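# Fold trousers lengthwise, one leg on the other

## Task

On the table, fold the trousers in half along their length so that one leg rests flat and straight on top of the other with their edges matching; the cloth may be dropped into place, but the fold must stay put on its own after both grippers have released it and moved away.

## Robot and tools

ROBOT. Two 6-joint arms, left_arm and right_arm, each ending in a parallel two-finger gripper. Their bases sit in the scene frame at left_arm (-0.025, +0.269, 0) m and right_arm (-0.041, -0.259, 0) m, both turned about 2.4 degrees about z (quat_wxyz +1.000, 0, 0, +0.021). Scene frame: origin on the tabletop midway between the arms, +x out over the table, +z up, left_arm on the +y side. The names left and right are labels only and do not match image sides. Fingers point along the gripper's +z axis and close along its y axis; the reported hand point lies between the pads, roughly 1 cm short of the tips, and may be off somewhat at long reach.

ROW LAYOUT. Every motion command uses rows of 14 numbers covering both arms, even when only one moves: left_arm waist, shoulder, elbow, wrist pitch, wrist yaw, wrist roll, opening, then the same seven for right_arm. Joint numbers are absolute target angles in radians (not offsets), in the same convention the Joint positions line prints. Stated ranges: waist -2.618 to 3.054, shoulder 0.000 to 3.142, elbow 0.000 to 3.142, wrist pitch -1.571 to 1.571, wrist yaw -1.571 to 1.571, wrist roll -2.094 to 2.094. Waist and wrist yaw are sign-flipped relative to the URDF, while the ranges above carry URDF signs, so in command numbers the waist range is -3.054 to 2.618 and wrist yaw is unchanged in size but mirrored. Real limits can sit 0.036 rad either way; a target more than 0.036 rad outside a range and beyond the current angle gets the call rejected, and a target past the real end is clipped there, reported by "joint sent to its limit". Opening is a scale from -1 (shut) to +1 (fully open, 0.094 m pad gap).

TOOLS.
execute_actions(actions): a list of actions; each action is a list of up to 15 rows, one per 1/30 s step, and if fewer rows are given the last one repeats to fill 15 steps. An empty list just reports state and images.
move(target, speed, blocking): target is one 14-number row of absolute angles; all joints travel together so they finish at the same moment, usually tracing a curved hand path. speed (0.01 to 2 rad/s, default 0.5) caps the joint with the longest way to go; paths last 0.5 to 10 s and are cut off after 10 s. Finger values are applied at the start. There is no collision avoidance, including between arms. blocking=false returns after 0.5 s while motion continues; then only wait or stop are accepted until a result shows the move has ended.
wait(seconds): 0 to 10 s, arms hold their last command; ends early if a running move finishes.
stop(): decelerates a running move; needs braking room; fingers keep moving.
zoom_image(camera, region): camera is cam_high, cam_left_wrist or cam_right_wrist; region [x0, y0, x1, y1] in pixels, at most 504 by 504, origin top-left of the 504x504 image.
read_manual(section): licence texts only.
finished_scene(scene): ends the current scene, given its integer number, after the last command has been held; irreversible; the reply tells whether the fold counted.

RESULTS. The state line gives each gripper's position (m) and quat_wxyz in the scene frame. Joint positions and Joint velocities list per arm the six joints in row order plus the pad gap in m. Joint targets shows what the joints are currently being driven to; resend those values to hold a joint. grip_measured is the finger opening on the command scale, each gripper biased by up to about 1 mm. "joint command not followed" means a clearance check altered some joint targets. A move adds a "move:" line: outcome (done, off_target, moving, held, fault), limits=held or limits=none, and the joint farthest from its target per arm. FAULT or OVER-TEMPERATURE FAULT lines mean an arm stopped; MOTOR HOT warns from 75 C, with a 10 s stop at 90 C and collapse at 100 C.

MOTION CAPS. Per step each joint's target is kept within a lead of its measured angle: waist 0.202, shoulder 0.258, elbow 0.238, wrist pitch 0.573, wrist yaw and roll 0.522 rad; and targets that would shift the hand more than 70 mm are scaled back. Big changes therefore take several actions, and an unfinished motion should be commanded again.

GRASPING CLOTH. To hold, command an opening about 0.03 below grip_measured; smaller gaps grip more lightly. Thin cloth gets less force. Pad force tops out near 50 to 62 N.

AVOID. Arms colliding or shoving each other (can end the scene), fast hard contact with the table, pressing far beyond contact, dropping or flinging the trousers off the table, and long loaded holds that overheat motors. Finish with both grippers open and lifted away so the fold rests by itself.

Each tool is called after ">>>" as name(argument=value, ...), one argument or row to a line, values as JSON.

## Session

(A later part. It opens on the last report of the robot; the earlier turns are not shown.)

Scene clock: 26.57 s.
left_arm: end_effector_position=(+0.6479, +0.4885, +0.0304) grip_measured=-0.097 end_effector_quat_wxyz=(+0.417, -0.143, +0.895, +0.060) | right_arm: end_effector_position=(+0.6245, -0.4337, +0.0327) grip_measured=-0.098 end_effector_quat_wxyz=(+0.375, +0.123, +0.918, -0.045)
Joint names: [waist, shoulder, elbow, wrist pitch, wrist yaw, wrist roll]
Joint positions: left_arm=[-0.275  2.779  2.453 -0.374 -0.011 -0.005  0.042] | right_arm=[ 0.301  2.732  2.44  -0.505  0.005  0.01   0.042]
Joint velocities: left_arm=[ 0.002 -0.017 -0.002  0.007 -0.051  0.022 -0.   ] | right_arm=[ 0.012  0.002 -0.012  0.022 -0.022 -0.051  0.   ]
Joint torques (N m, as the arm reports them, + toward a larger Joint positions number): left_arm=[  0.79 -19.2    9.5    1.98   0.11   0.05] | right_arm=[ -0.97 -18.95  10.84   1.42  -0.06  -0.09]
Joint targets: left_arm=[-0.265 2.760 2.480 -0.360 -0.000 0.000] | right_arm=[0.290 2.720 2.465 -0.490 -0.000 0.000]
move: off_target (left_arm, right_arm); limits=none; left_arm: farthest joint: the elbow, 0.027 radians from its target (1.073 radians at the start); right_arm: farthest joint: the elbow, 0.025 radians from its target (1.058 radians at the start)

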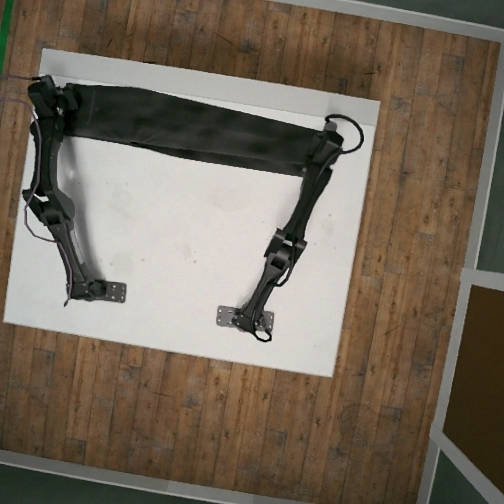

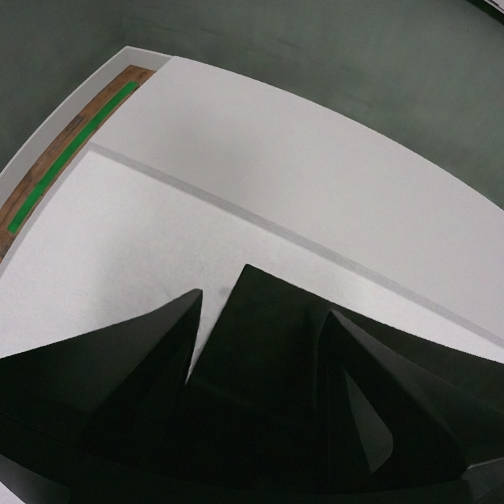

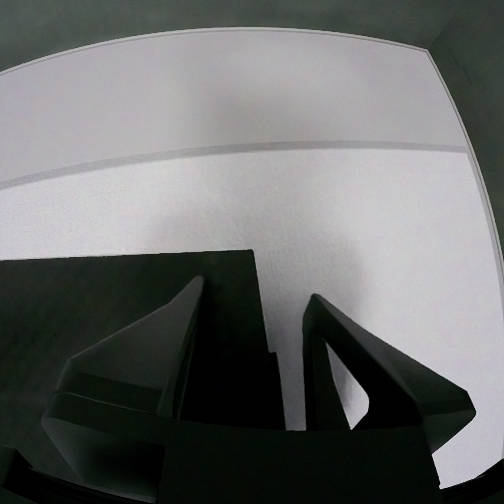

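>>> move(
  target=[-0.29,2.85,2.52,-0.32,0,0,-0.1,0.28,2.81,2.50,-0.44,0,0,-0.1],
  speed=0.1,
)

Scene clock: 27.97 s.
left_arm: end_effector_position=(+0.6582, +0.4918, +0.0173) grip_measured=-0.097 end_effector_quat_wxyz=(+0.434, -0.142, +0.887, +0.063) | right_arm: end_effector_position=(+0.6413, -0.4315, +0.0239) grip_measured=-0.098 end_effector_quat_wxyz=(+0.402, +0.117, +0.907, -0.046)
Joint names: [waist, shoulder, elbow, wrist pitch, wrist yaw, wrist roll]
Joint positions: left_arm=[-0.275  2.842  2.497 -0.318 -0.011 -0.006  0.042] | right_arm=[ 0.292  2.793  2.482 -0.428  0.005  0.009  0.042]
Joint velocities: left_arm=[-0.002 -0.002 -0.022 -0.051  0.007 -0.037 -0.001] | right_arm=[ 0.007 -0.007  0.012  0.022  0.051  0.007 -0.   ]
Joint torques (N m, as the arm reports them, + toward a larger Joint positions number): left_arm=[ -1.24 -17.     9.22   1.84   0.11   0.04] | right_arm=[ -1.02 -16.39  10.28   1.23  -0.04  -0.09]
Joint targets: left_arm=[-0.290 2.850 2.520 -0.320 0.000 -0.000] | right_arm=[0.280 2.810 2.500 -0.440 0.000 -0.000]
move: off_target (left_arm); limits=none; left_arm: farthest joint: the elbow, 0.023 radians from its target (0.067 radians at the start); right_arm: farthest joint: the elbow, 0.018 radians from its target (0.060 radians at the start)

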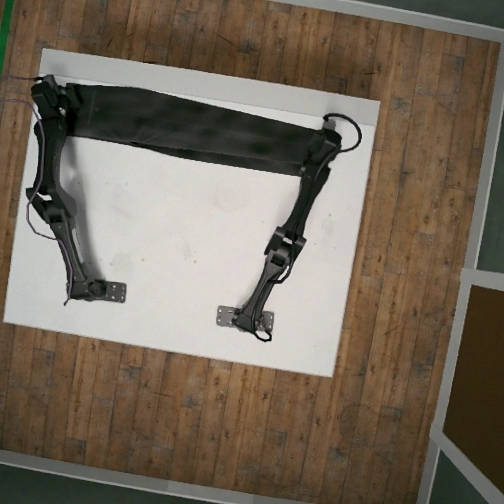

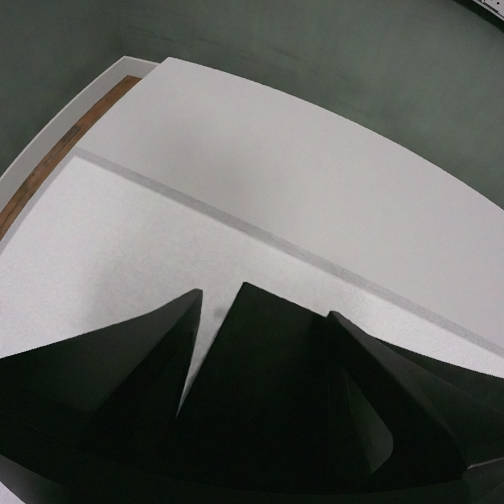

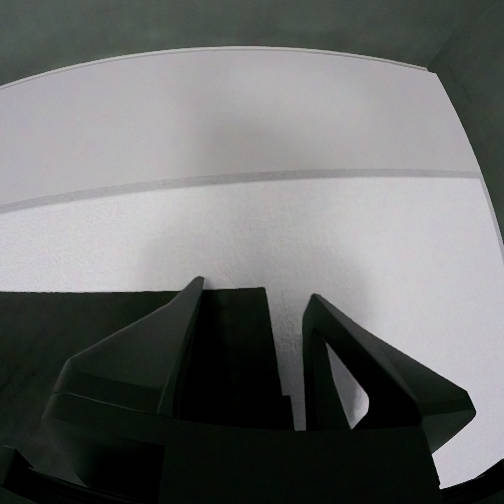

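>>> move(
  target=[-0.28,2.76,2.46,-0.37,0,0,-0.1,0.275,2.70,2.43,-0.51,0,0,-0.1],
  speed=0.15,
)

>>> move(
  target=[-0.28,2.83,2.46,-0.36,0,0,-0.1,0.275,2.76,2.43,-0.51,0,0,-0.1],
  speed=0.08,
)

Scene clock: 29.37 s.
left_arm: end_effector_position=(+0.6517, +0.4897, +0.0352) grip_measured=-0.097 end_effector_quat_wxyz=(+0.427, -0.142, +0.891, +0.062) | right_arm: end_effector_position=(+0.6291, -0.4230, +0.0397) grip_measured=-0.098 end_effector_quat_wxyz=(+0.382, +0.115, +0.916, -0.043)
Joint names: [waist, shoulder, elbow, wrist pitch, wrist yaw, wrist roll]
Joint positions: left_arm=[-0.275  2.785  2.467 -0.361 -0.011 -0.006  0.042] | right_arm=[ 0.284  2.723  2.438 -0.497  0.004  0.009  0.042]
Joint velocities: left_arm=[ 0.007  0.007  0.012 -0.066 -0.007 -0.051  0.   ] | right_arm=[ 0.007 -0.002 -0.032  0.037 -0.037  0.007  0.   ]
Joint torques (N m, as the arm reports them, + toward a larger Joint positions number): left_arm=[ -0.39 -19.87   7.16   1.75   0.11   0.05] | right_arm=[ -0.7  -19.95   8.04   1.17  -0.11  -0.07]
Joint targets: left_arm=[-0.280 2.760 2.460 -0.370 -0.000 -0.000] | right_arm=[0.275 2.700 2.430 -0.510 -0.000 0.000]
move: off_target (left_arm, right_arm); limits=none; left_arm: farthest joint: the shoulder, 0.025 radians from its target (0.082 radians at the start); right_arm: farthest joint: the shoulder, 0.023 radians from its target (0.093 radians at the start)

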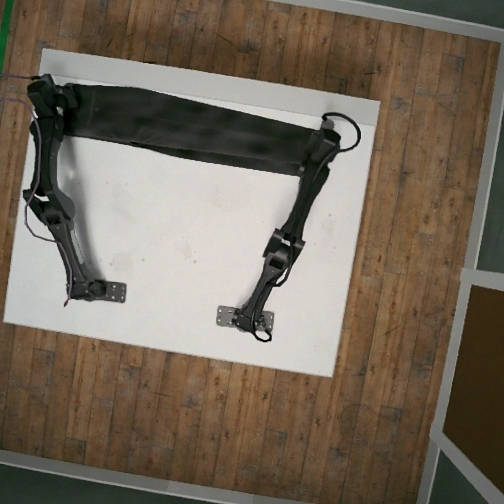

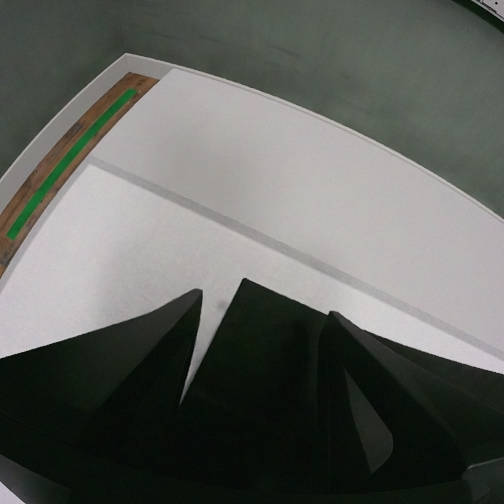

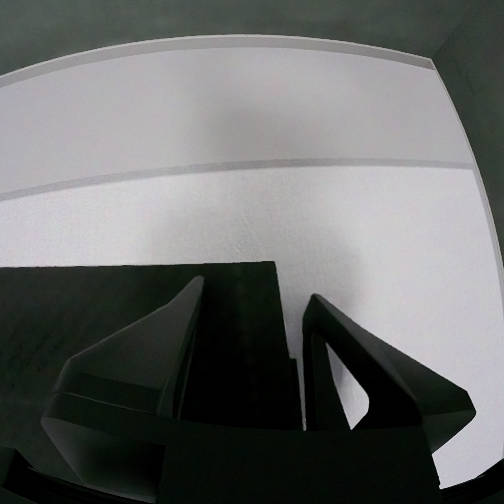

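Scene clock: 30.30 s.
left_arm: end_effector_position=(+0.6516, +0.4897, +0.0174) grip_measured=-0.097 end_effector_quat_wxyz=(+0.421, -0.143, +0.894, +0.061) | right_arm: end_effector_position=(+0.6277, -0.4227, +0.0241) grip_measured=-0.098 end_effector_quat_wxyz=(+0.373, +0.115, +0.920, -0.042)
Joint names: [waist, shoulder, elbow, wrist pitch, wrist yaw, wrist roll]
Joint positions: left_arm=[-0.275  2.815  2.467 -0.344 -0.011 -0.006  0.042] | right_arm=[ 0.284  2.747  2.438 -0.493  0.004  0.009  0.042]
Joint velocities: left_arm=[ 0.022 -0.017 -0.002  0.007 -0.022  0.007 -0.001] | right_arm=[-0.007  0.002 -0.002  0.022  0.051  0.037 -0.001]
Joint torques (N m, as the arm reports them, + toward a larger Joint positions number): left_arm=[ -0.38 -16.24   7.15   1.64   0.11   0.04] | right_arm=[ -0.58 -16.61   7.95   1.15  -0.08  -0.07]
Joint targets: left_arm=[-0.280 2.830 2.460 -0.360 -0.000 0.000] | right_arm=[0.275 2.760 2.430 -0.510 0.000 0.000]
move: done; limits=none; left_arm: farthest joint: the wrist pitch, 0.016 radians from its target (0.001 radians at the start); right_arm: farthest joint: the wrist pitch, 0.017 radians from its target (0.013 radians at the start)

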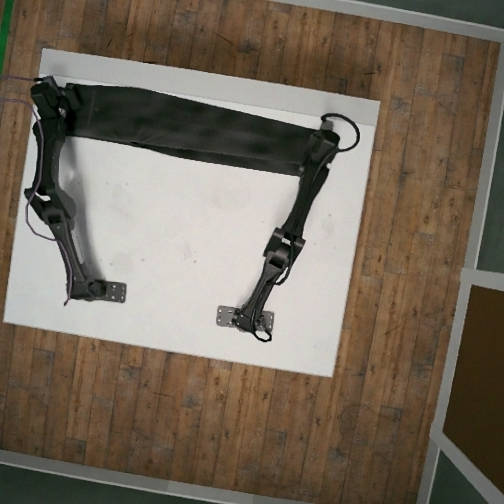

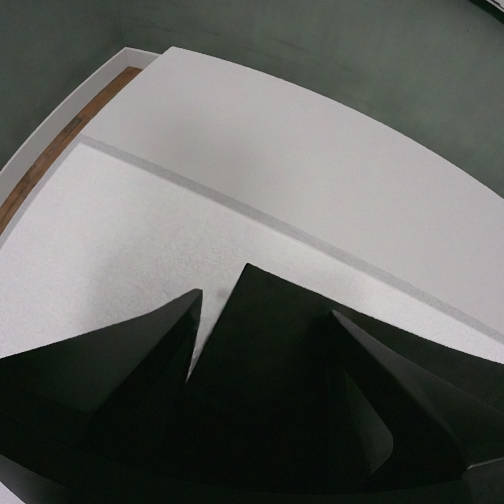

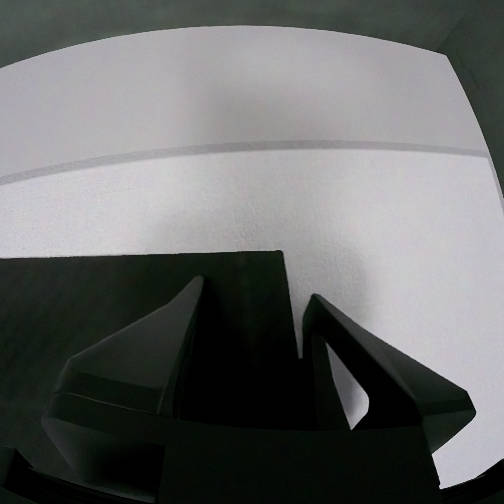

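>>> move(
  target=[-0.28,2.84,2.46,-0.38,0,0,-1,0.275,2.775,2.43,-0.53,0,0,-1],
  speed=0.08,
)

>>> move(
  target=[-0.28,2.72,2.44,-0.40,0,0,-1,0.275,2.64,2.41,-0.55,0,0,-1],
  speed=0.12,
)

Scene clock: 31.10 s.
left_arm: end_effector_position=(+0.6526, +0.4901, +0.0175) grip_measured=-0.983 end_effector_quat_wxyz=(+0.423, -0.143, +0.892, +0.062) | right_arm: end_effector_position=(+0.6305, -0.4188, +0.0259) grip_measured=-0.979 end_effector_quat_wxyz=(+0.378, +0.111, +0.918, -0.036)
Joint names: [waist, shoulder, elbow, wrist pitch, wrist yaw, wrist roll]
Joint positions: left_arm=[-0.275  2.817  2.467 -0.336 -0.01  -0.005  0.001] | right_arm=[ 0.281  2.747  2.438 -0.483  0.016  0.009  0.001]
Joint velocities: left_arm=[ 0.002 -0.007  0.002  0.007 -0.007  0.081  0.   ] | right_arm=[ 0.002 -0.007 -0.002  0.037 -0.037  0.051 -0.001]
Joint torques (N m, as the arm reports them, + toward a larger Joint positions number): left_arm=[ -0.39 -15.6    7.14   1.28   0.11   0.04] | right_arm=[ -0.32 -15.17   7.9    0.8   -0.18  -0.08]
Joint targets: left_arm=[-0.280 2.840 2.460 -0.380 -0.000 0.000] | right_arm=[0.275 2.775 2.430 -0.530 0.000 0.000]
move: off_target (left_arm, right_arm); limits=none; left_arm: farthest joint: the wrist pitch, 0.044 radians from its target (0.036 radians at the start); right_arm: farthest joint: the wrist pitch, 0.047 radians from its target (0.037 radians at the start)

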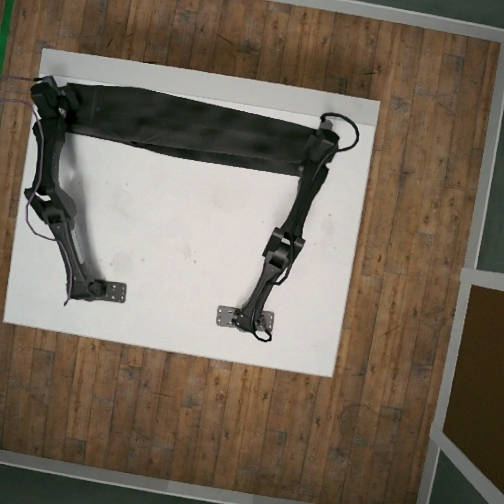

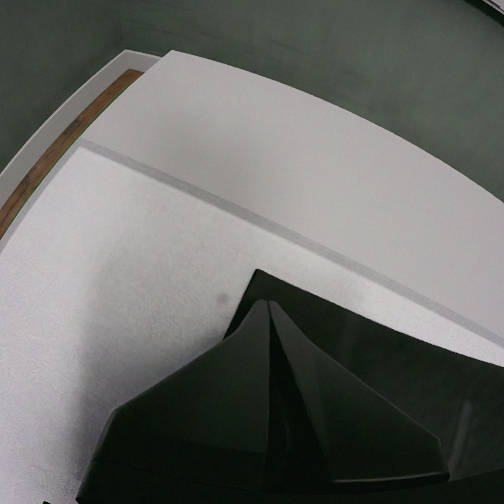

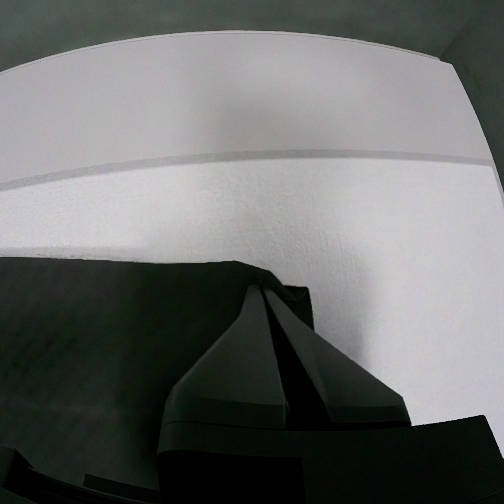

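Scene clock: 32.57 s.
left_arm: end_effector_position=(+0.6469, +0.4883, +0.0481) grip_measured=-0.983 end_effector_quat_wxyz=(+0.422, -0.143, +0.893, +0.062) | right_arm: end_effector_position=(+0.6226, -0.4171, +0.0619) grip_measured=-0.979 end_effector_quat_wxyz=(+0.379, +0.112, +0.918, -0.037)
Joint names: [waist, shoulder, elbow, wrist pitch, wrist yaw, wrist roll]
Joint positions: left_arm=[-0.275  2.745  2.448 -0.391 -0.01  -0.005  0.001] | right_arm=[ 0.281  2.665  2.418 -0.542  0.015  0.009  0.001]
Joint velocities: left_arm=[-0.002 -0.007 -0.022 -0.037  0.037 -0.037 -0.001] | right_arm=[ 0.012 -0.012 -0.002  0.081  0.007 -0.095  0.001]
Joint torques (N m, as the arm reports them, + toward a larger Joint positions number): left_arm=[ -0.4  -19.71   7.06   1.72   0.1    0.04] | right_arm=[ -0.57 -19.9    7.99   1.18  -0.15  -0.12]
Joint targets: left_arm=[-0.280 2.720 2.440 -0.400 0.000 -0.000] | right_arm=[0.275 2.640 2.410 -0.550 -0.000 0.000]
move: off_target (left_arm, right_arm); limits=none; left_arm: farthest joint: the shoulder, 0.025 radians from its target (0.097 radians at the start); right_arm: farthest joint: the shoulder, 0.025 radians from its target (0.107 radians at the start)

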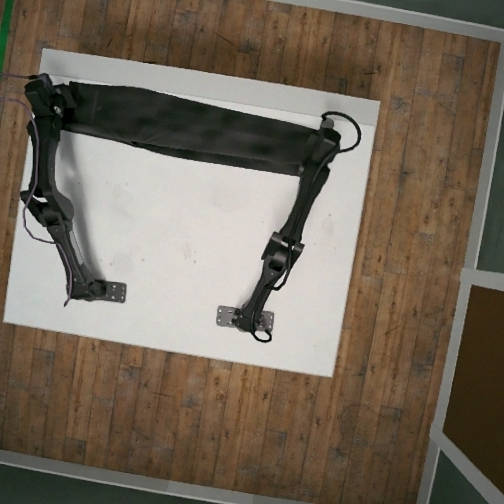

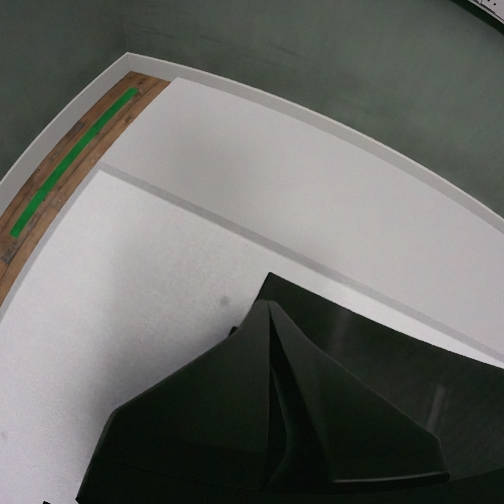

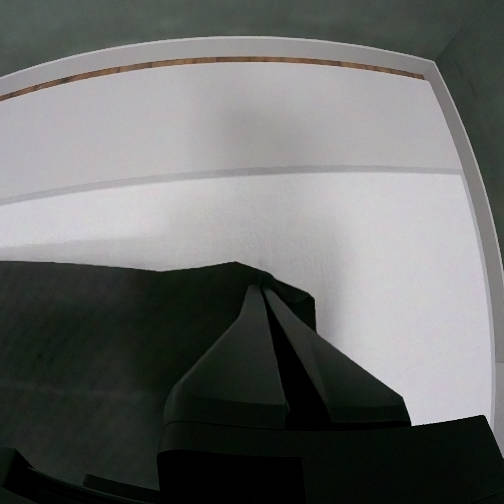

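>>> move(
  target=[-0.345,2.40,2.33,-0.9,0,0,-1,0.35,2.20,2.0,-0.86,0,0,-1],
  speed=0.25,
)

>>> move(
  target=[-0.285,2.69,2.405,-0.475,0,0,-1,0.29,2.555,2.215,-0.52,0,0,-1],
  speed=0.25,
)

>>> zoom_image(
  camera="cam_high",
  region=[30,60,360,220],
)

Scene clock: 35.50 s.
left_arm: end_effector_position=(+0.5393, +0.4918, +0.1256) grip_measured=-0.983 end_effector_quat_wxyz=(+0.289, -0.180, +0.939, +0.049) | right_arm: end_effector_position=(+0.4886, -0.4173, +0.1171) grip_measured=-0.979 end_effector_quat_wxyz=(+0.248, +0.146, +0.957, -0.029)
Joint names: [waist, shoulder, elbow, wrist pitch, wrist yaw, wrist roll]
Joint positions: left_arm=[-0.336  2.423  2.338 -0.891 -0.01  -0.005  0.001] | right_arm=[ 0.338  2.224  2.008 -0.852  0.013  0.009  0.001]
Joint velocities: left_arm=[-0.002 -0.007  0.002 -0.007  0.066  0.066  0.001] | right_arm=[ 0.017 -0.002 -0.017  0.022  0.007  0.022  0.   ]
Joint torques (N m, as the arm reports them, + toward a larger Joint positions number): left_arm=[ -0.74 -17.34   6.69   1.28   0.1    0.05] | right_arm=[  0.84 -16.33   7.59   0.82  -0.16  -0.07]
Joint targets: left_arm=[-0.345 2.400 2.330 -0.900 -0.000 -0.000] | right_arm=[0.350 2.200 2.000 -0.860 -0.000 -0.000]
move: off_target (left_arm, right_arm); limits=none; left_arm: farthest joint: the shoulder, 0.023 radians from its target (0.345 radians at the start); right_arm: farthest joint: the shoulder, 0.024 radians from its target (0.465 radians at the start)

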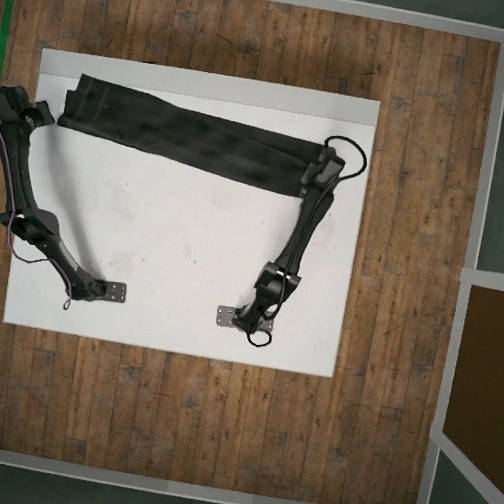

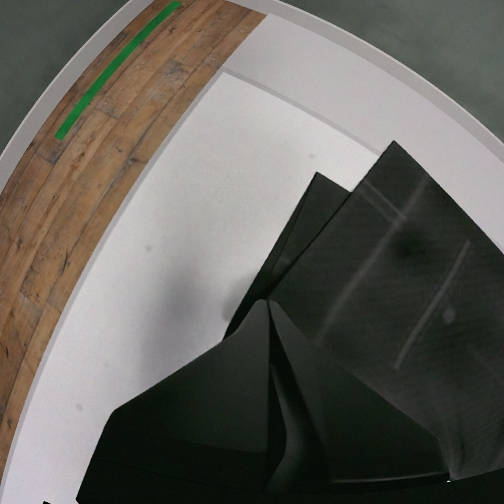

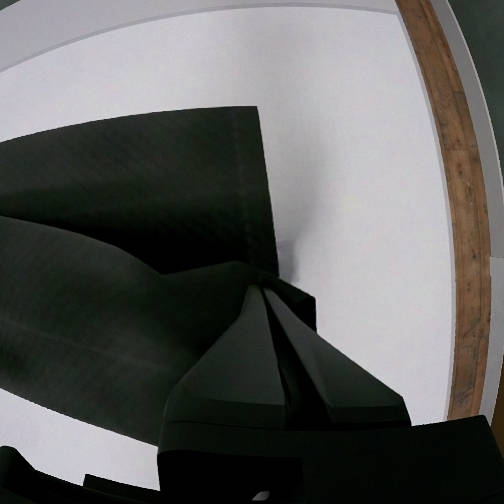

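Scene clock: 37.87 s.
left_arm: end_effector_position=(+0.6174, +0.4926, +0.0314) grip_measured=-0.983 end_effector_quat_wxyz=(+0.366, -0.156, +0.916, +0.056) | right_arm: end_effector_position=(+0.5809, -0.4215, +0.0353) grip_measured=-0.979 end_effector_quat_wxyz=(+0.322, +0.125, +0.938, -0.038)
Joint names: [waist, shoulder, elbow, wrist pitch, wrist yaw, wrist roll]
Joint positions: left_arm=[-0.294  2.697  2.375 -0.49  -0.01  -0.005  0.001] | right_arm=[ 0.3    2.556  2.185 -0.539  0.005  0.009  0.001]
Joint velocities: left_arm=[ 0.002  0.007 -0.007 -0.051 -0.051 -0.007 -0.   ] | right_arm=[ 0.002 -0.002 -0.007  0.095  0.007 -0.022 -0.   ]
Joint torques (N m, as the arm reports them, + toward a larger Joint positions number): left_arm=[  0.76 -17.69   9.61   1.81   0.1    0.05] | right_arm=[ -0.69 -16.83  11.14   1.35  -0.14  -0.08]
Joint targets: left_arm=[-0.285 2.690 2.405 -0.475 0.000 0.000] | right_arm=[0.290 2.555 2.215 -0.520 -0.000 -0.000]
move: off_target (left_arm, right_arm); limits=none; left_arm: farthest joint: the elbow, 0.030 radians from its target (0.067 radians at the start); right_arm: farthest joint: the elbow, 0.030 radians from its target (0.207 radians at the start)

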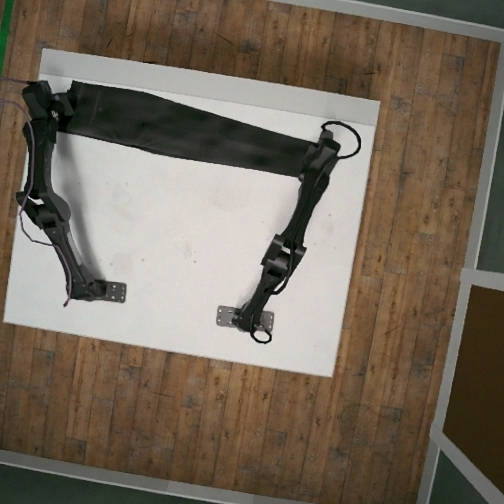

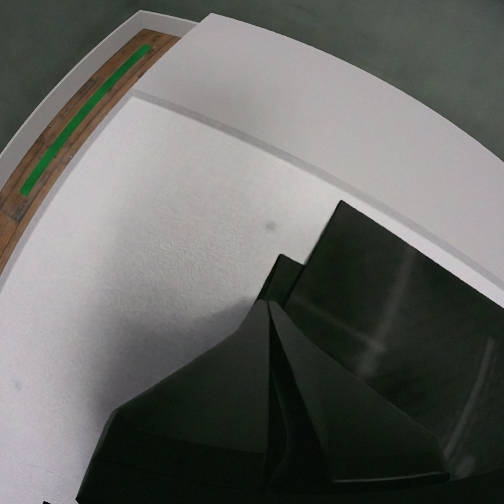

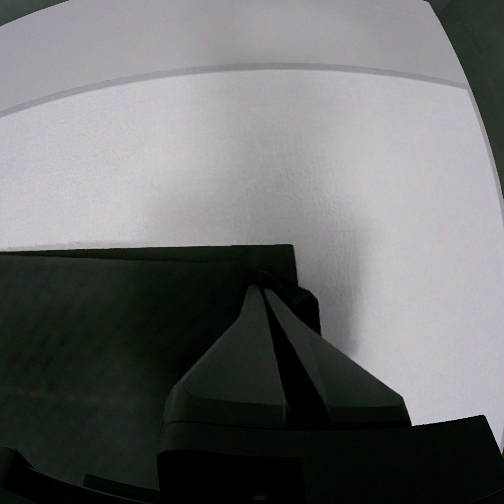

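Region (30, 60, 360, 220) of cam_high's 504x504 image, scaled by 1.527, with more detail than that image has; it fills the top 244 rows of this view, and the rest is white.

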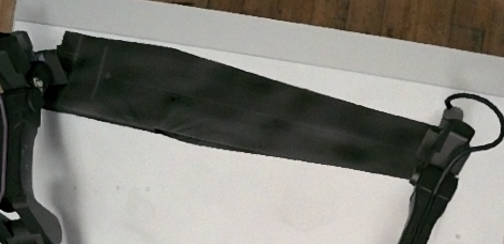

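>>> move(
  target=[-0.225,2.78,2.51,-0.33,0,0,0.1,0.26,2.56,2.225,-0.52,0,0,-1],
  speed=0.15,
)

Scene clock: 39.60 s.
left_arm: end_effector_position=(+0.6654, +0.4625, +0.0472) grip_measured=+0.097 end_effector_quat_wxyz=(+0.443, -0.122, +0.886, +0.055) | right_arm: end_effector_position=(+0.5896, -0.4044, +0.0419) grip_measured=-0.979 end_effector_quat_wxyz=(+0.332, +0.111, +0.936, -0.035)
Joint names: [waist, shoulder, elbow, wrist pitch, wrist yaw, wrist roll]
Joint positions: left_arm=[-0.233  2.781  2.481 -0.345 -0.01  -0.005  0.052] | right_arm=[ 0.27   2.556  2.199 -0.534  0.003  0.009  0.001]
Joint velocities: left_arm=[ 0.002 -0.007 -0.007 -0.007  0.007  0.037 -0.   ] | right_arm=[ 0.002 -0.007 -0.012 -0.037  0.022  0.037  0.001]
Joint torques (N m, as the arm reports them, + toward a larger Joint positions number): left_arm=[  0.49 -17.68   9.68   2.05   0.09   0.04] | right_arm=[ -0.67 -16.37  10.82   1.31  -0.06  -0.09]
Joint targets: left_arm=[-0.225 2.780 2.510 -0.330 0.000 -0.000] | right_arm=[0.260 2.560 2.225 -0.520 0.000 0.000]
move: off_target (left_arm, right_arm); limits=none; left_arm: farthest joint: the elbow, 0.029 radians from its target (0.135 radians at the start); right_arm: farthest joint: the elbow, 0.026 radians from its target (0.040 radians at the start)

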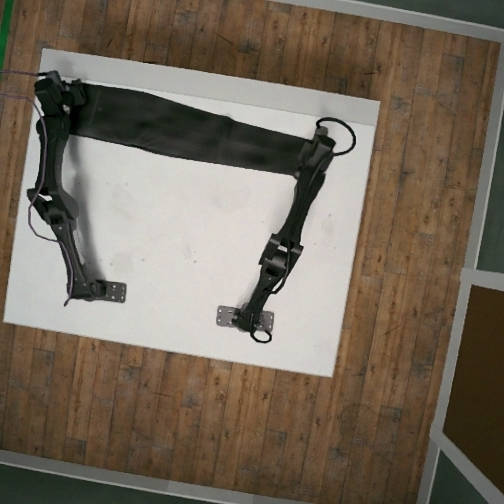

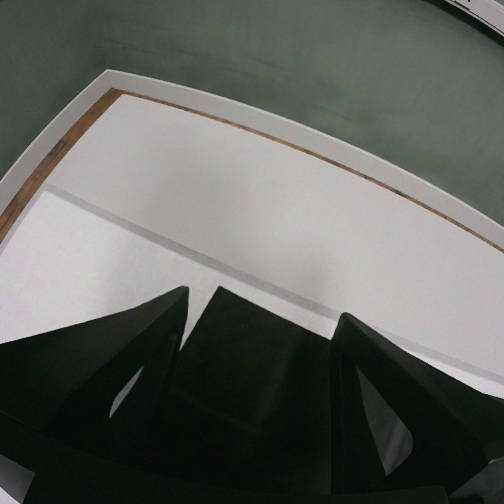

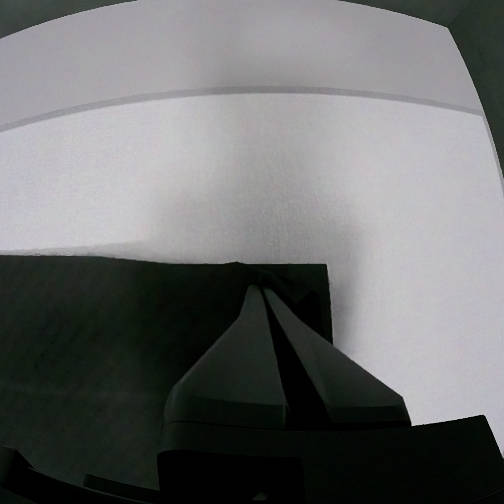

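Steeper pitch while lowering, shift a bit outward.

>>> move(
  target=[-0.258,2.85,2.51,-0.42,0,0,0.1,0.26,2.56,2.225,-0.52,0,0,-1],
  speed=0.08,
)

>>> execute_actions(
  actions=[
    [[-0.258,2.86,2.51,-0.44,0,0,-0.3,0.26,2.56,2.225,-0.52,0,0,-1]],
    [[-0.258,2.86,2.51,-0.44,0,0,-0.7,0.26,2.56,2.225,-0.52,0,0,-1]],
    [[-0.258,2.86,2.51,-0.44,0,0,-1,0.26,2.56,2.225,-0.52,0,0,-1]],
  ],
)

Scene clock: 40.97 s.
left_arm: end_effector_position=(+0.6589, +0.4674, +0.0164) grip_measured=+0.097 end_effector_quat_wxyz=(+0.419, -0.128, +0.897, +0.054) | right_arm: end_effector_position=(+0.5896, -0.4044, +0.0419) grip_measured=-0.979 end_effector_quat_wxyz=(+0.332, +0.111, +0.936, -0.035)
Joint names: [waist, shoulder, elbow, wrist pitch, wrist yaw, wrist roll]
Joint positions: left_arm=[-0.242  2.829  2.496 -0.366 -0.01  -0.005  0.052] | right_arm=[ 0.27   2.556  2.199 -0.534  0.003  0.009  0.001]
Joint velocities: left_arm=[ 0.002 -0.017  0.012  0.022  0.007  0.022 -0.001] | right_arm=[ 0.002  0.007  0.002  0.037 -0.095  0.022 -0.001]
Joint torques (N m, as the arm reports them, + toward a larger Joint positions number): left_arm=[ -1.32 -15.76   8.63   1.16   0.1    0.04] | right_arm=[ -0.73 -16.3   10.78   1.3   -0.08  -0.08]
Joint targets: left_arm=[-0.258 2.850 2.510 -0.420 -0.000 -0.000] | right_arm=[0.260 2.560 2.225 -0.520 0.000 -0.000]
move: off_target (left_arm, right_arm); limits=none; left_arm: farthest joint: the wrist pitch, 0.054 radians from its target (0.075 radians at the start); right_arm: farthest joint: the elbow, 0.026 radians from its target (0.026 radians at the start)

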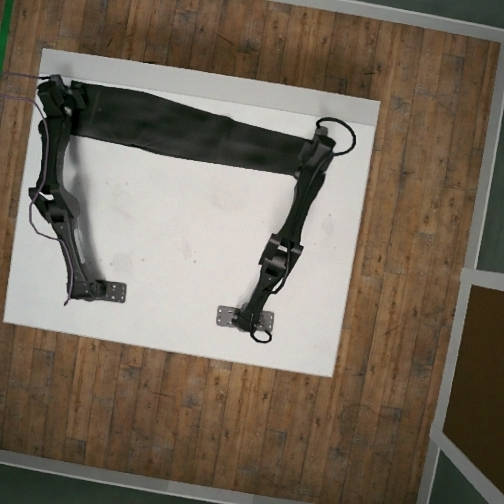

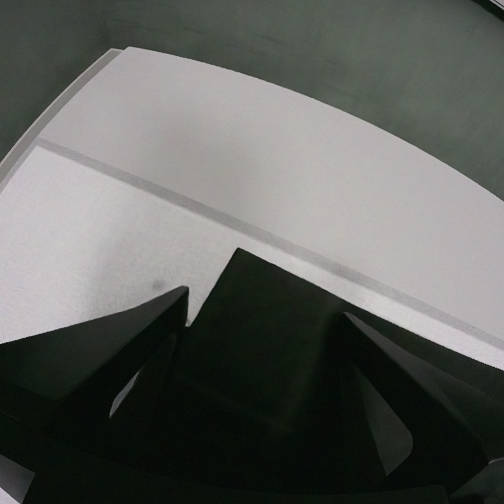

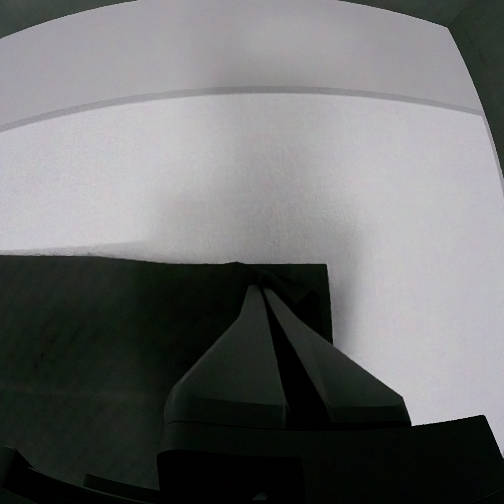

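Scene clock: 42.47 s.
left_arm: end_effector_position=(+0.6591, +0.4693, +0.0175) grip_measured=-0.972 end_effector_quat_wxyz=(+0.420, -0.129, +0.897, +0.053) | right_arm: end_effector_position=(+0.5896, -0.4044, +0.0419) grip_measured=-0.979 end_effector_quat_wxyz=(+0.332, +0.111, +0.936, -0.035)
Joint names: [waist, shoulder, elbow, wrist pitch, wrist yaw, wrist roll]
Joint positions: left_arm=[-0.245  2.832  2.504 -0.369 -0.013 -0.005  0.001] | right_arm=[ 0.27   2.556  2.199 -0.534  0.003  0.009  0.001]
Joint velocities: left_arm=[-0.002 -0.002 -0.002 -0.037  0.051  0.007 -0.   ] | right_arm=[ 0.002 -0.027 -0.002  0.007  0.066  0.007  0.001]
Joint torques (N m, as the arm reports them, + toward a larger Joint positions number): left_arm=[ -1.09 -15.06   8.02   0.96   0.14   0.04] | right_arm=[ -0.84 -16.35  10.81   1.32  -0.05  -0.06]
Joint targets: left_arm=[-0.258 2.860 2.510 -0.440 0.000 -0.000] | right_arm=[0.260 2.560 2.225 -0.520 -0.000 0.000]

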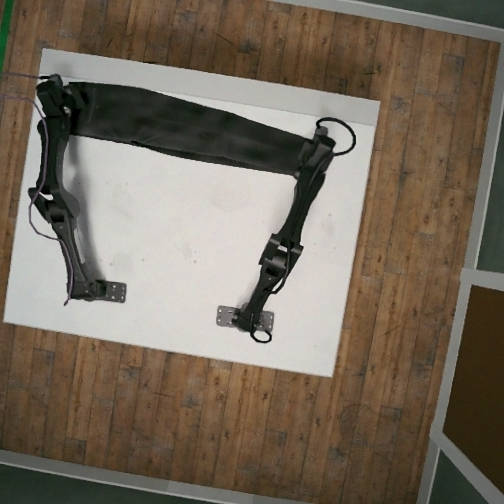

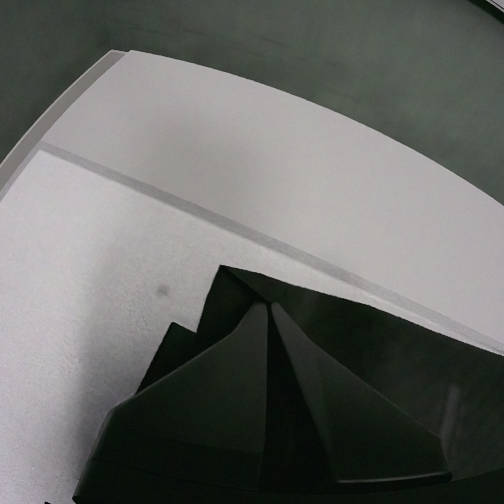

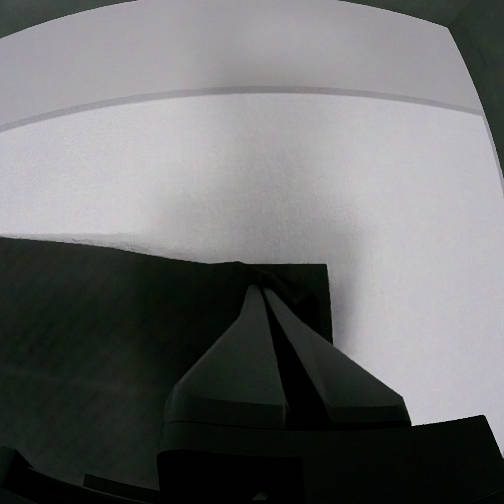

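Got something. Lift both back moderately, then re-lay.

>>> move(
  target=[-0.29,2.50,2.36,-0.72,0,0,-1,0.295,2.37,2.10,-0.68,0,0,-1],
  speed=0.2,
)

>>> move(
  target=[-0.258,2.69,2.405,-0.475,0,0,-1,0.275,2.555,2.215,-0.52,0,0,-1],
  speed=0.2,
)

>>> zoom_image(
  camera="cam_high",
  region=[30,60,360,220],
)

Scene clock: 44.97 s.
left_arm: end_effector_position=(+0.5887, +0.4694, +0.1014) grip_measured=-0.972 end_effector_quat_wxyz=(+0.338, -0.149, +0.928, +0.047) | right_arm: end_effector_position=(+0.5510, -0.4026, +0.0827) grip_measured=-0.979 end_effector_quat_wxyz=(+0.300, +0.118, +0.946, -0.034)
Joint names: [waist, shoulder, elbow, wrist pitch, wrist yaw, wrist roll]
Joint positions: left_arm=[-0.276  2.525  2.367 -0.717 -0.013 -0.005  0.001] | right_arm=[ 0.282  2.396  2.108 -0.669  0.003  0.009  0.001]
Joint velocities: left_arm=[ 0.007 -0.012 -0.002  0.007  0.022 -0.022  0.   ] | right_arm=[ 0.007  0.012 -0.002 -0.037 -0.007  0.037 -0.   ]
Joint torques (N m, as the arm reports them, + toward a larger Joint positions number): left_arm=[ -1.07 -18.31   6.96   1.54   0.13   0.03] | right_arm=[  0.97 -18.01   7.76   1.01  -0.06  -0.08]
Joint targets: left_arm=[-0.290 2.500 2.360 -0.720 0.000 -0.000] | right_arm=[0.295 2.370 2.100 -0.680 0.000 -0.000]
move: off_target (left_arm, right_arm); limits=none; left_arm: farthest joint: the shoulder, 0.025 radians from its target (0.332 radians at the start); right_arm: farthest joint: the shoulder, 0.026 radians from its target (0.186 radians at the start)

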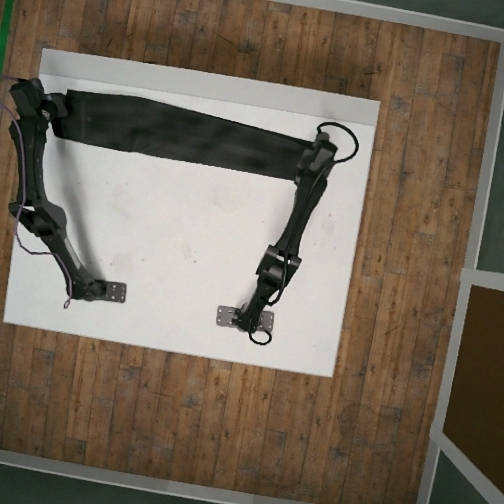

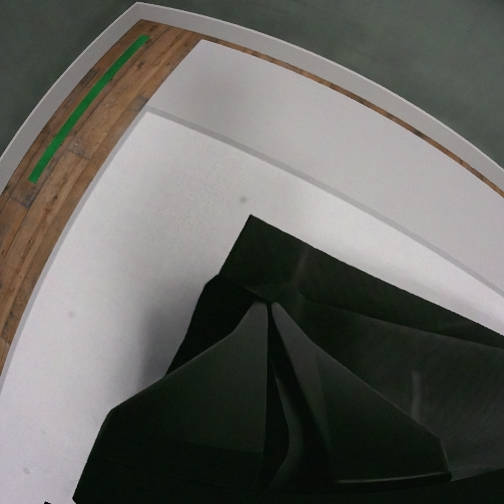

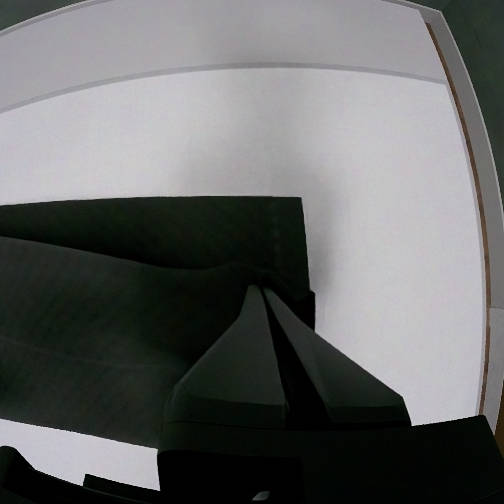

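Scene clock: 46.73 s.
left_arm: end_effector_position=(+0.6231, +0.4738, +0.0321) grip_measured=-0.972 end_effector_quat_wxyz=(+0.366, -0.142, +0.918, +0.050) | right_arm: end_effector_position=(+0.5839, -0.4106, +0.0365) grip_measured=-0.979 end_effector_quat_wxyz=(+0.323, +0.117, +0.938, -0.036)
Joint names: [waist, shoulder, elbow, wrist pitch, wrist yaw, wrist roll]
Joint positions: left_arm=[-0.266  2.695  2.376 -0.495 -0.013 -0.005  0.001] | right_arm=[ 0.282  2.554  2.185 -0.539  0.003  0.009  0.001]
Joint velocities: left_arm=[-0.007 -0.012 -0.012  0.007  0.051 -0.037  0.001] | right_arm=[ 0.012 -0.007 -0.007  0.007  0.037  0.051 -0.   ]
Joint torques (N m, as the arm reports them, + toward a larger Joint positions number): left_arm=[  0.71 -17.49   9.52   1.9    0.14   0.03] | right_arm=[ -0.6  -16.54  11.01   1.32  -0.05  -0.06]
Joint targets: left_arm=[-0.258 2.690 2.405 -0.475 -0.000 0.000] | right_arm=[0.275 2.555 2.215 -0.520 -0.000 0.000]
move: off_target (left_arm, right_arm); limits=none; left_arm: farthest joint: the elbow, 0.029 radians from its target (0.038 radians at the start); right_arm: farthest joint: the elbow, 0.030 radians from its target (0.107 radians at the start)

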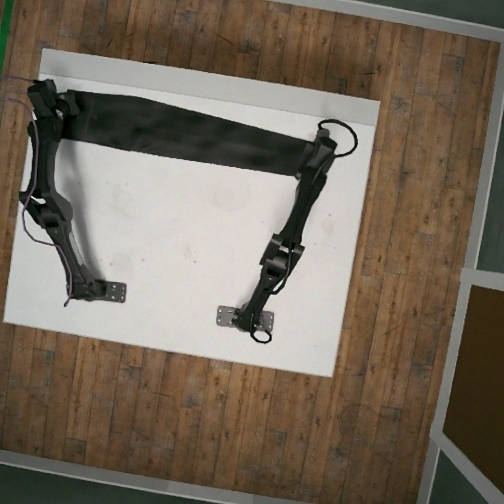

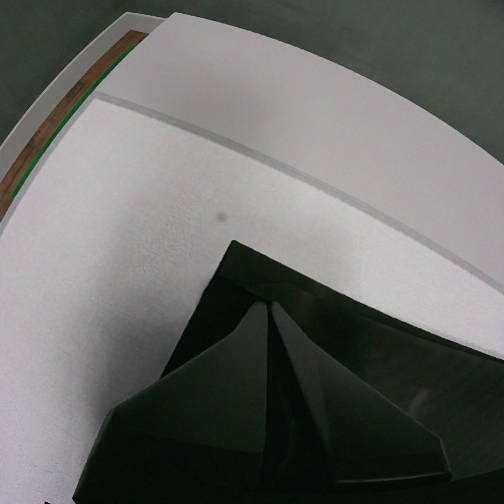

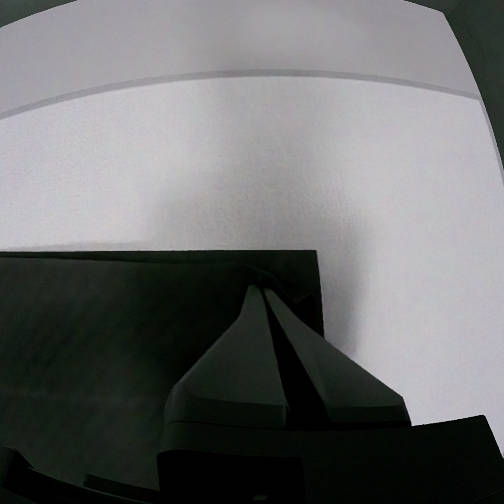

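Region (30, 60, 360, 220) of cam_high's 504x504 image, scaled by 1.527, with more detail than that image has; it fills the top 244 rows of this view, and the rest is white.

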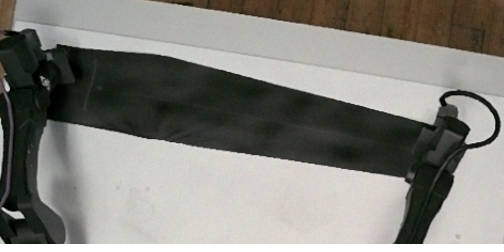

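>>> move(
  target=[-0.258,2.65,2.405,-0.475,0,0,0.3,0.275,2.51,2.215,-0.52,0,0,0.3],
  speed=0.1,
)

>>> move(
  target=[-0.28,1.3,1.3,-0.9,0,0,1,0.305,1.3,1.3,-0.9,0,0,1],
  speed=0.8,
)

>>> zoom_image(
  camera="cam_high",
  region=[30,60,360,220],
)

Scene clock: 47.87 s.
left_arm: end_effector_position=(+0.6259, +0.4752, +0.0465) grip_measured=+0.297 end_effector_quat_wxyz=(+0.379, -0.142, +0.913, +0.053) | right_arm: end_effector_position=(+0.5865, -0.4113, +0.0508) grip_measured=+0.298 end_effector_quat_wxyz=(+0.336, +0.116, +0.934, -0.038)
Joint names: [waist, shoulder, elbow, wrist pitch, wrist yaw, wrist roll]
Joint positions: left_arm=[-0.266  2.676  2.376 -0.487 -0.011 -0.005  0.061] | right_arm=[ 0.282  2.533  2.185 -0.533  0.003  0.009  0.061]
Joint velocities: left_arm=[-0.017 -0.012 -0.012  0.037 -0.037  0.022  0.   ] | right_arm=[-0.007 -0.012  0.027  0.022 -0.022 -0.022 -0.001]
Joint torques (N m, as the arm reports them, + toward a larger Joint positions number): left_arm=[  0.74 -19.37   9.59   1.82   0.11   0.04] | right_arm=[ -0.65 -18.72  10.89   1.27  -0.1   -0.05]
Joint targets: left_arm=[-0.258 2.650 2.405 -0.475 0.000 -0.000] | right_arm=[0.275 2.510 2.215 -0.520 -0.000 -0.000]
move: off_target (left_arm, right_arm); limits=none; left_arm: farthest joint: the elbow, 0.029 radians from its target (0.029 radians at the start); right_arm: farthest joint: the elbow, 0.030 radians from its target (0.030 radians at the start)

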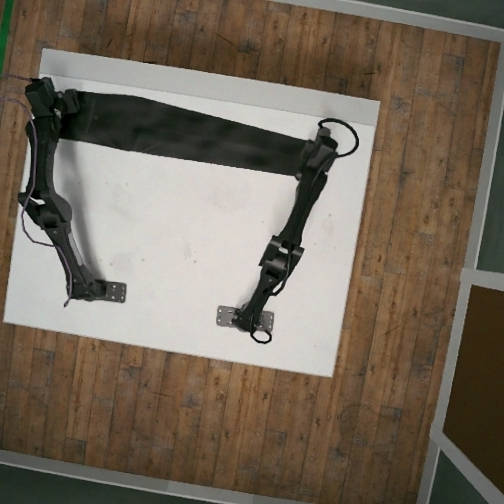

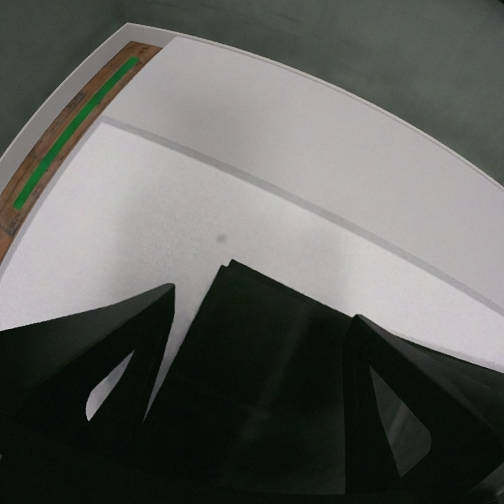

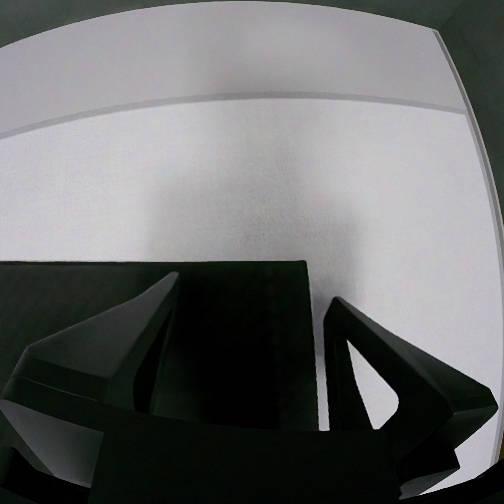

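Scene clock: 50.20 s.
left_arm: end_effector_position=(+0.3110, +0.3750, +0.2375) grip_measured=+1.000 end_effector_quat_wxyz=(+0.327, -0.145, +0.933, +0.045) | right_arm: end_effector_position=(+0.3022, -0.3462, +0.2383) grip_measured=+1.000 end_effector_quat_wxyz=(+0.329, +0.123, +0.935, -0.039)
Joint names: [waist, shoulder, elbow, wrist pitch, wrist yaw, wrist roll]
Joint positions: left_arm=[-0.266  1.313  1.306 -0.892 -0.011 -0.005  0.094] | right_arm=[ 0.294  1.314  1.307 -0.888  0.003  0.009  0.094]
Joint velocities: left_arm=[ 0.007 -0.012 -0.012 -0.007  0.007  0.022  0.   ] | right_arm=[-0.012  0.007  0.012  0.022 -0.066  0.037  0.   ]
Joint torques (N m, as the arm reports them, + toward a larger Joint positions number): left_arm=[-1.08 -5.97  6.86  1.44  0.11  0.03] | right_arm=[ 0.9  -6.33  7.85  1.05 -0.06 -0.1 ]
Joint targets: left_arm=[-0.280 1.300 1.300 -0.900 -0.000 0.000] | right_arm=[0.305 1.300 1.300 -0.900 0.000 0.000]
move: done; limits=none; left_arm: farthest joint: the waist, 0.014 radians from its target (0.014 radians at the start); right_arm: farthest joint: the shoulder, 0.014 radians from its target (1.233 radians at the start)

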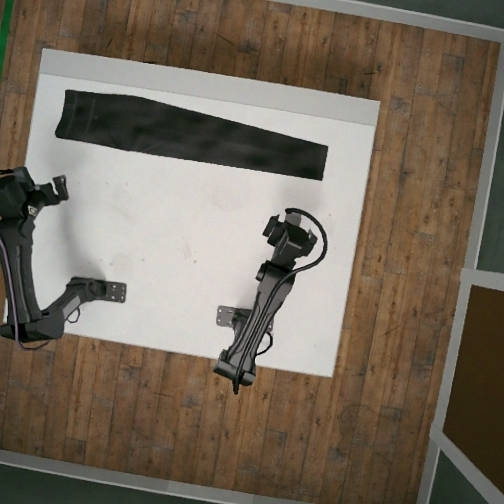

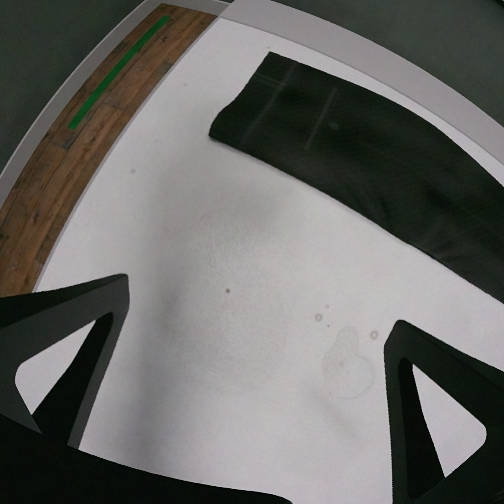

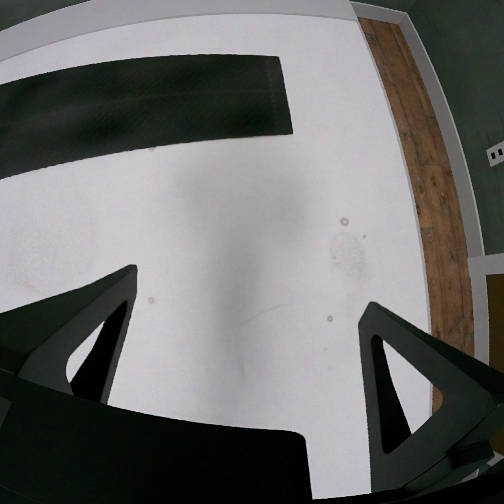

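Region (30, 60, 360, 220) of cam_high's 504x504 image, scaled by 1.527, with more detail than that image has; it fills the top 244 rows of this view, and the rest is white.

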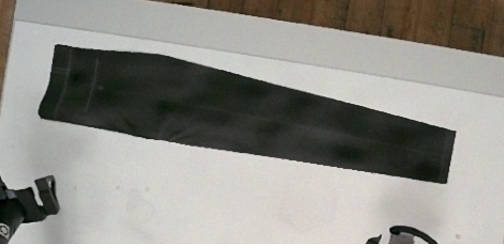

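>>> finished_scene(
  scene=1,
)

The scene is finished: the task was done.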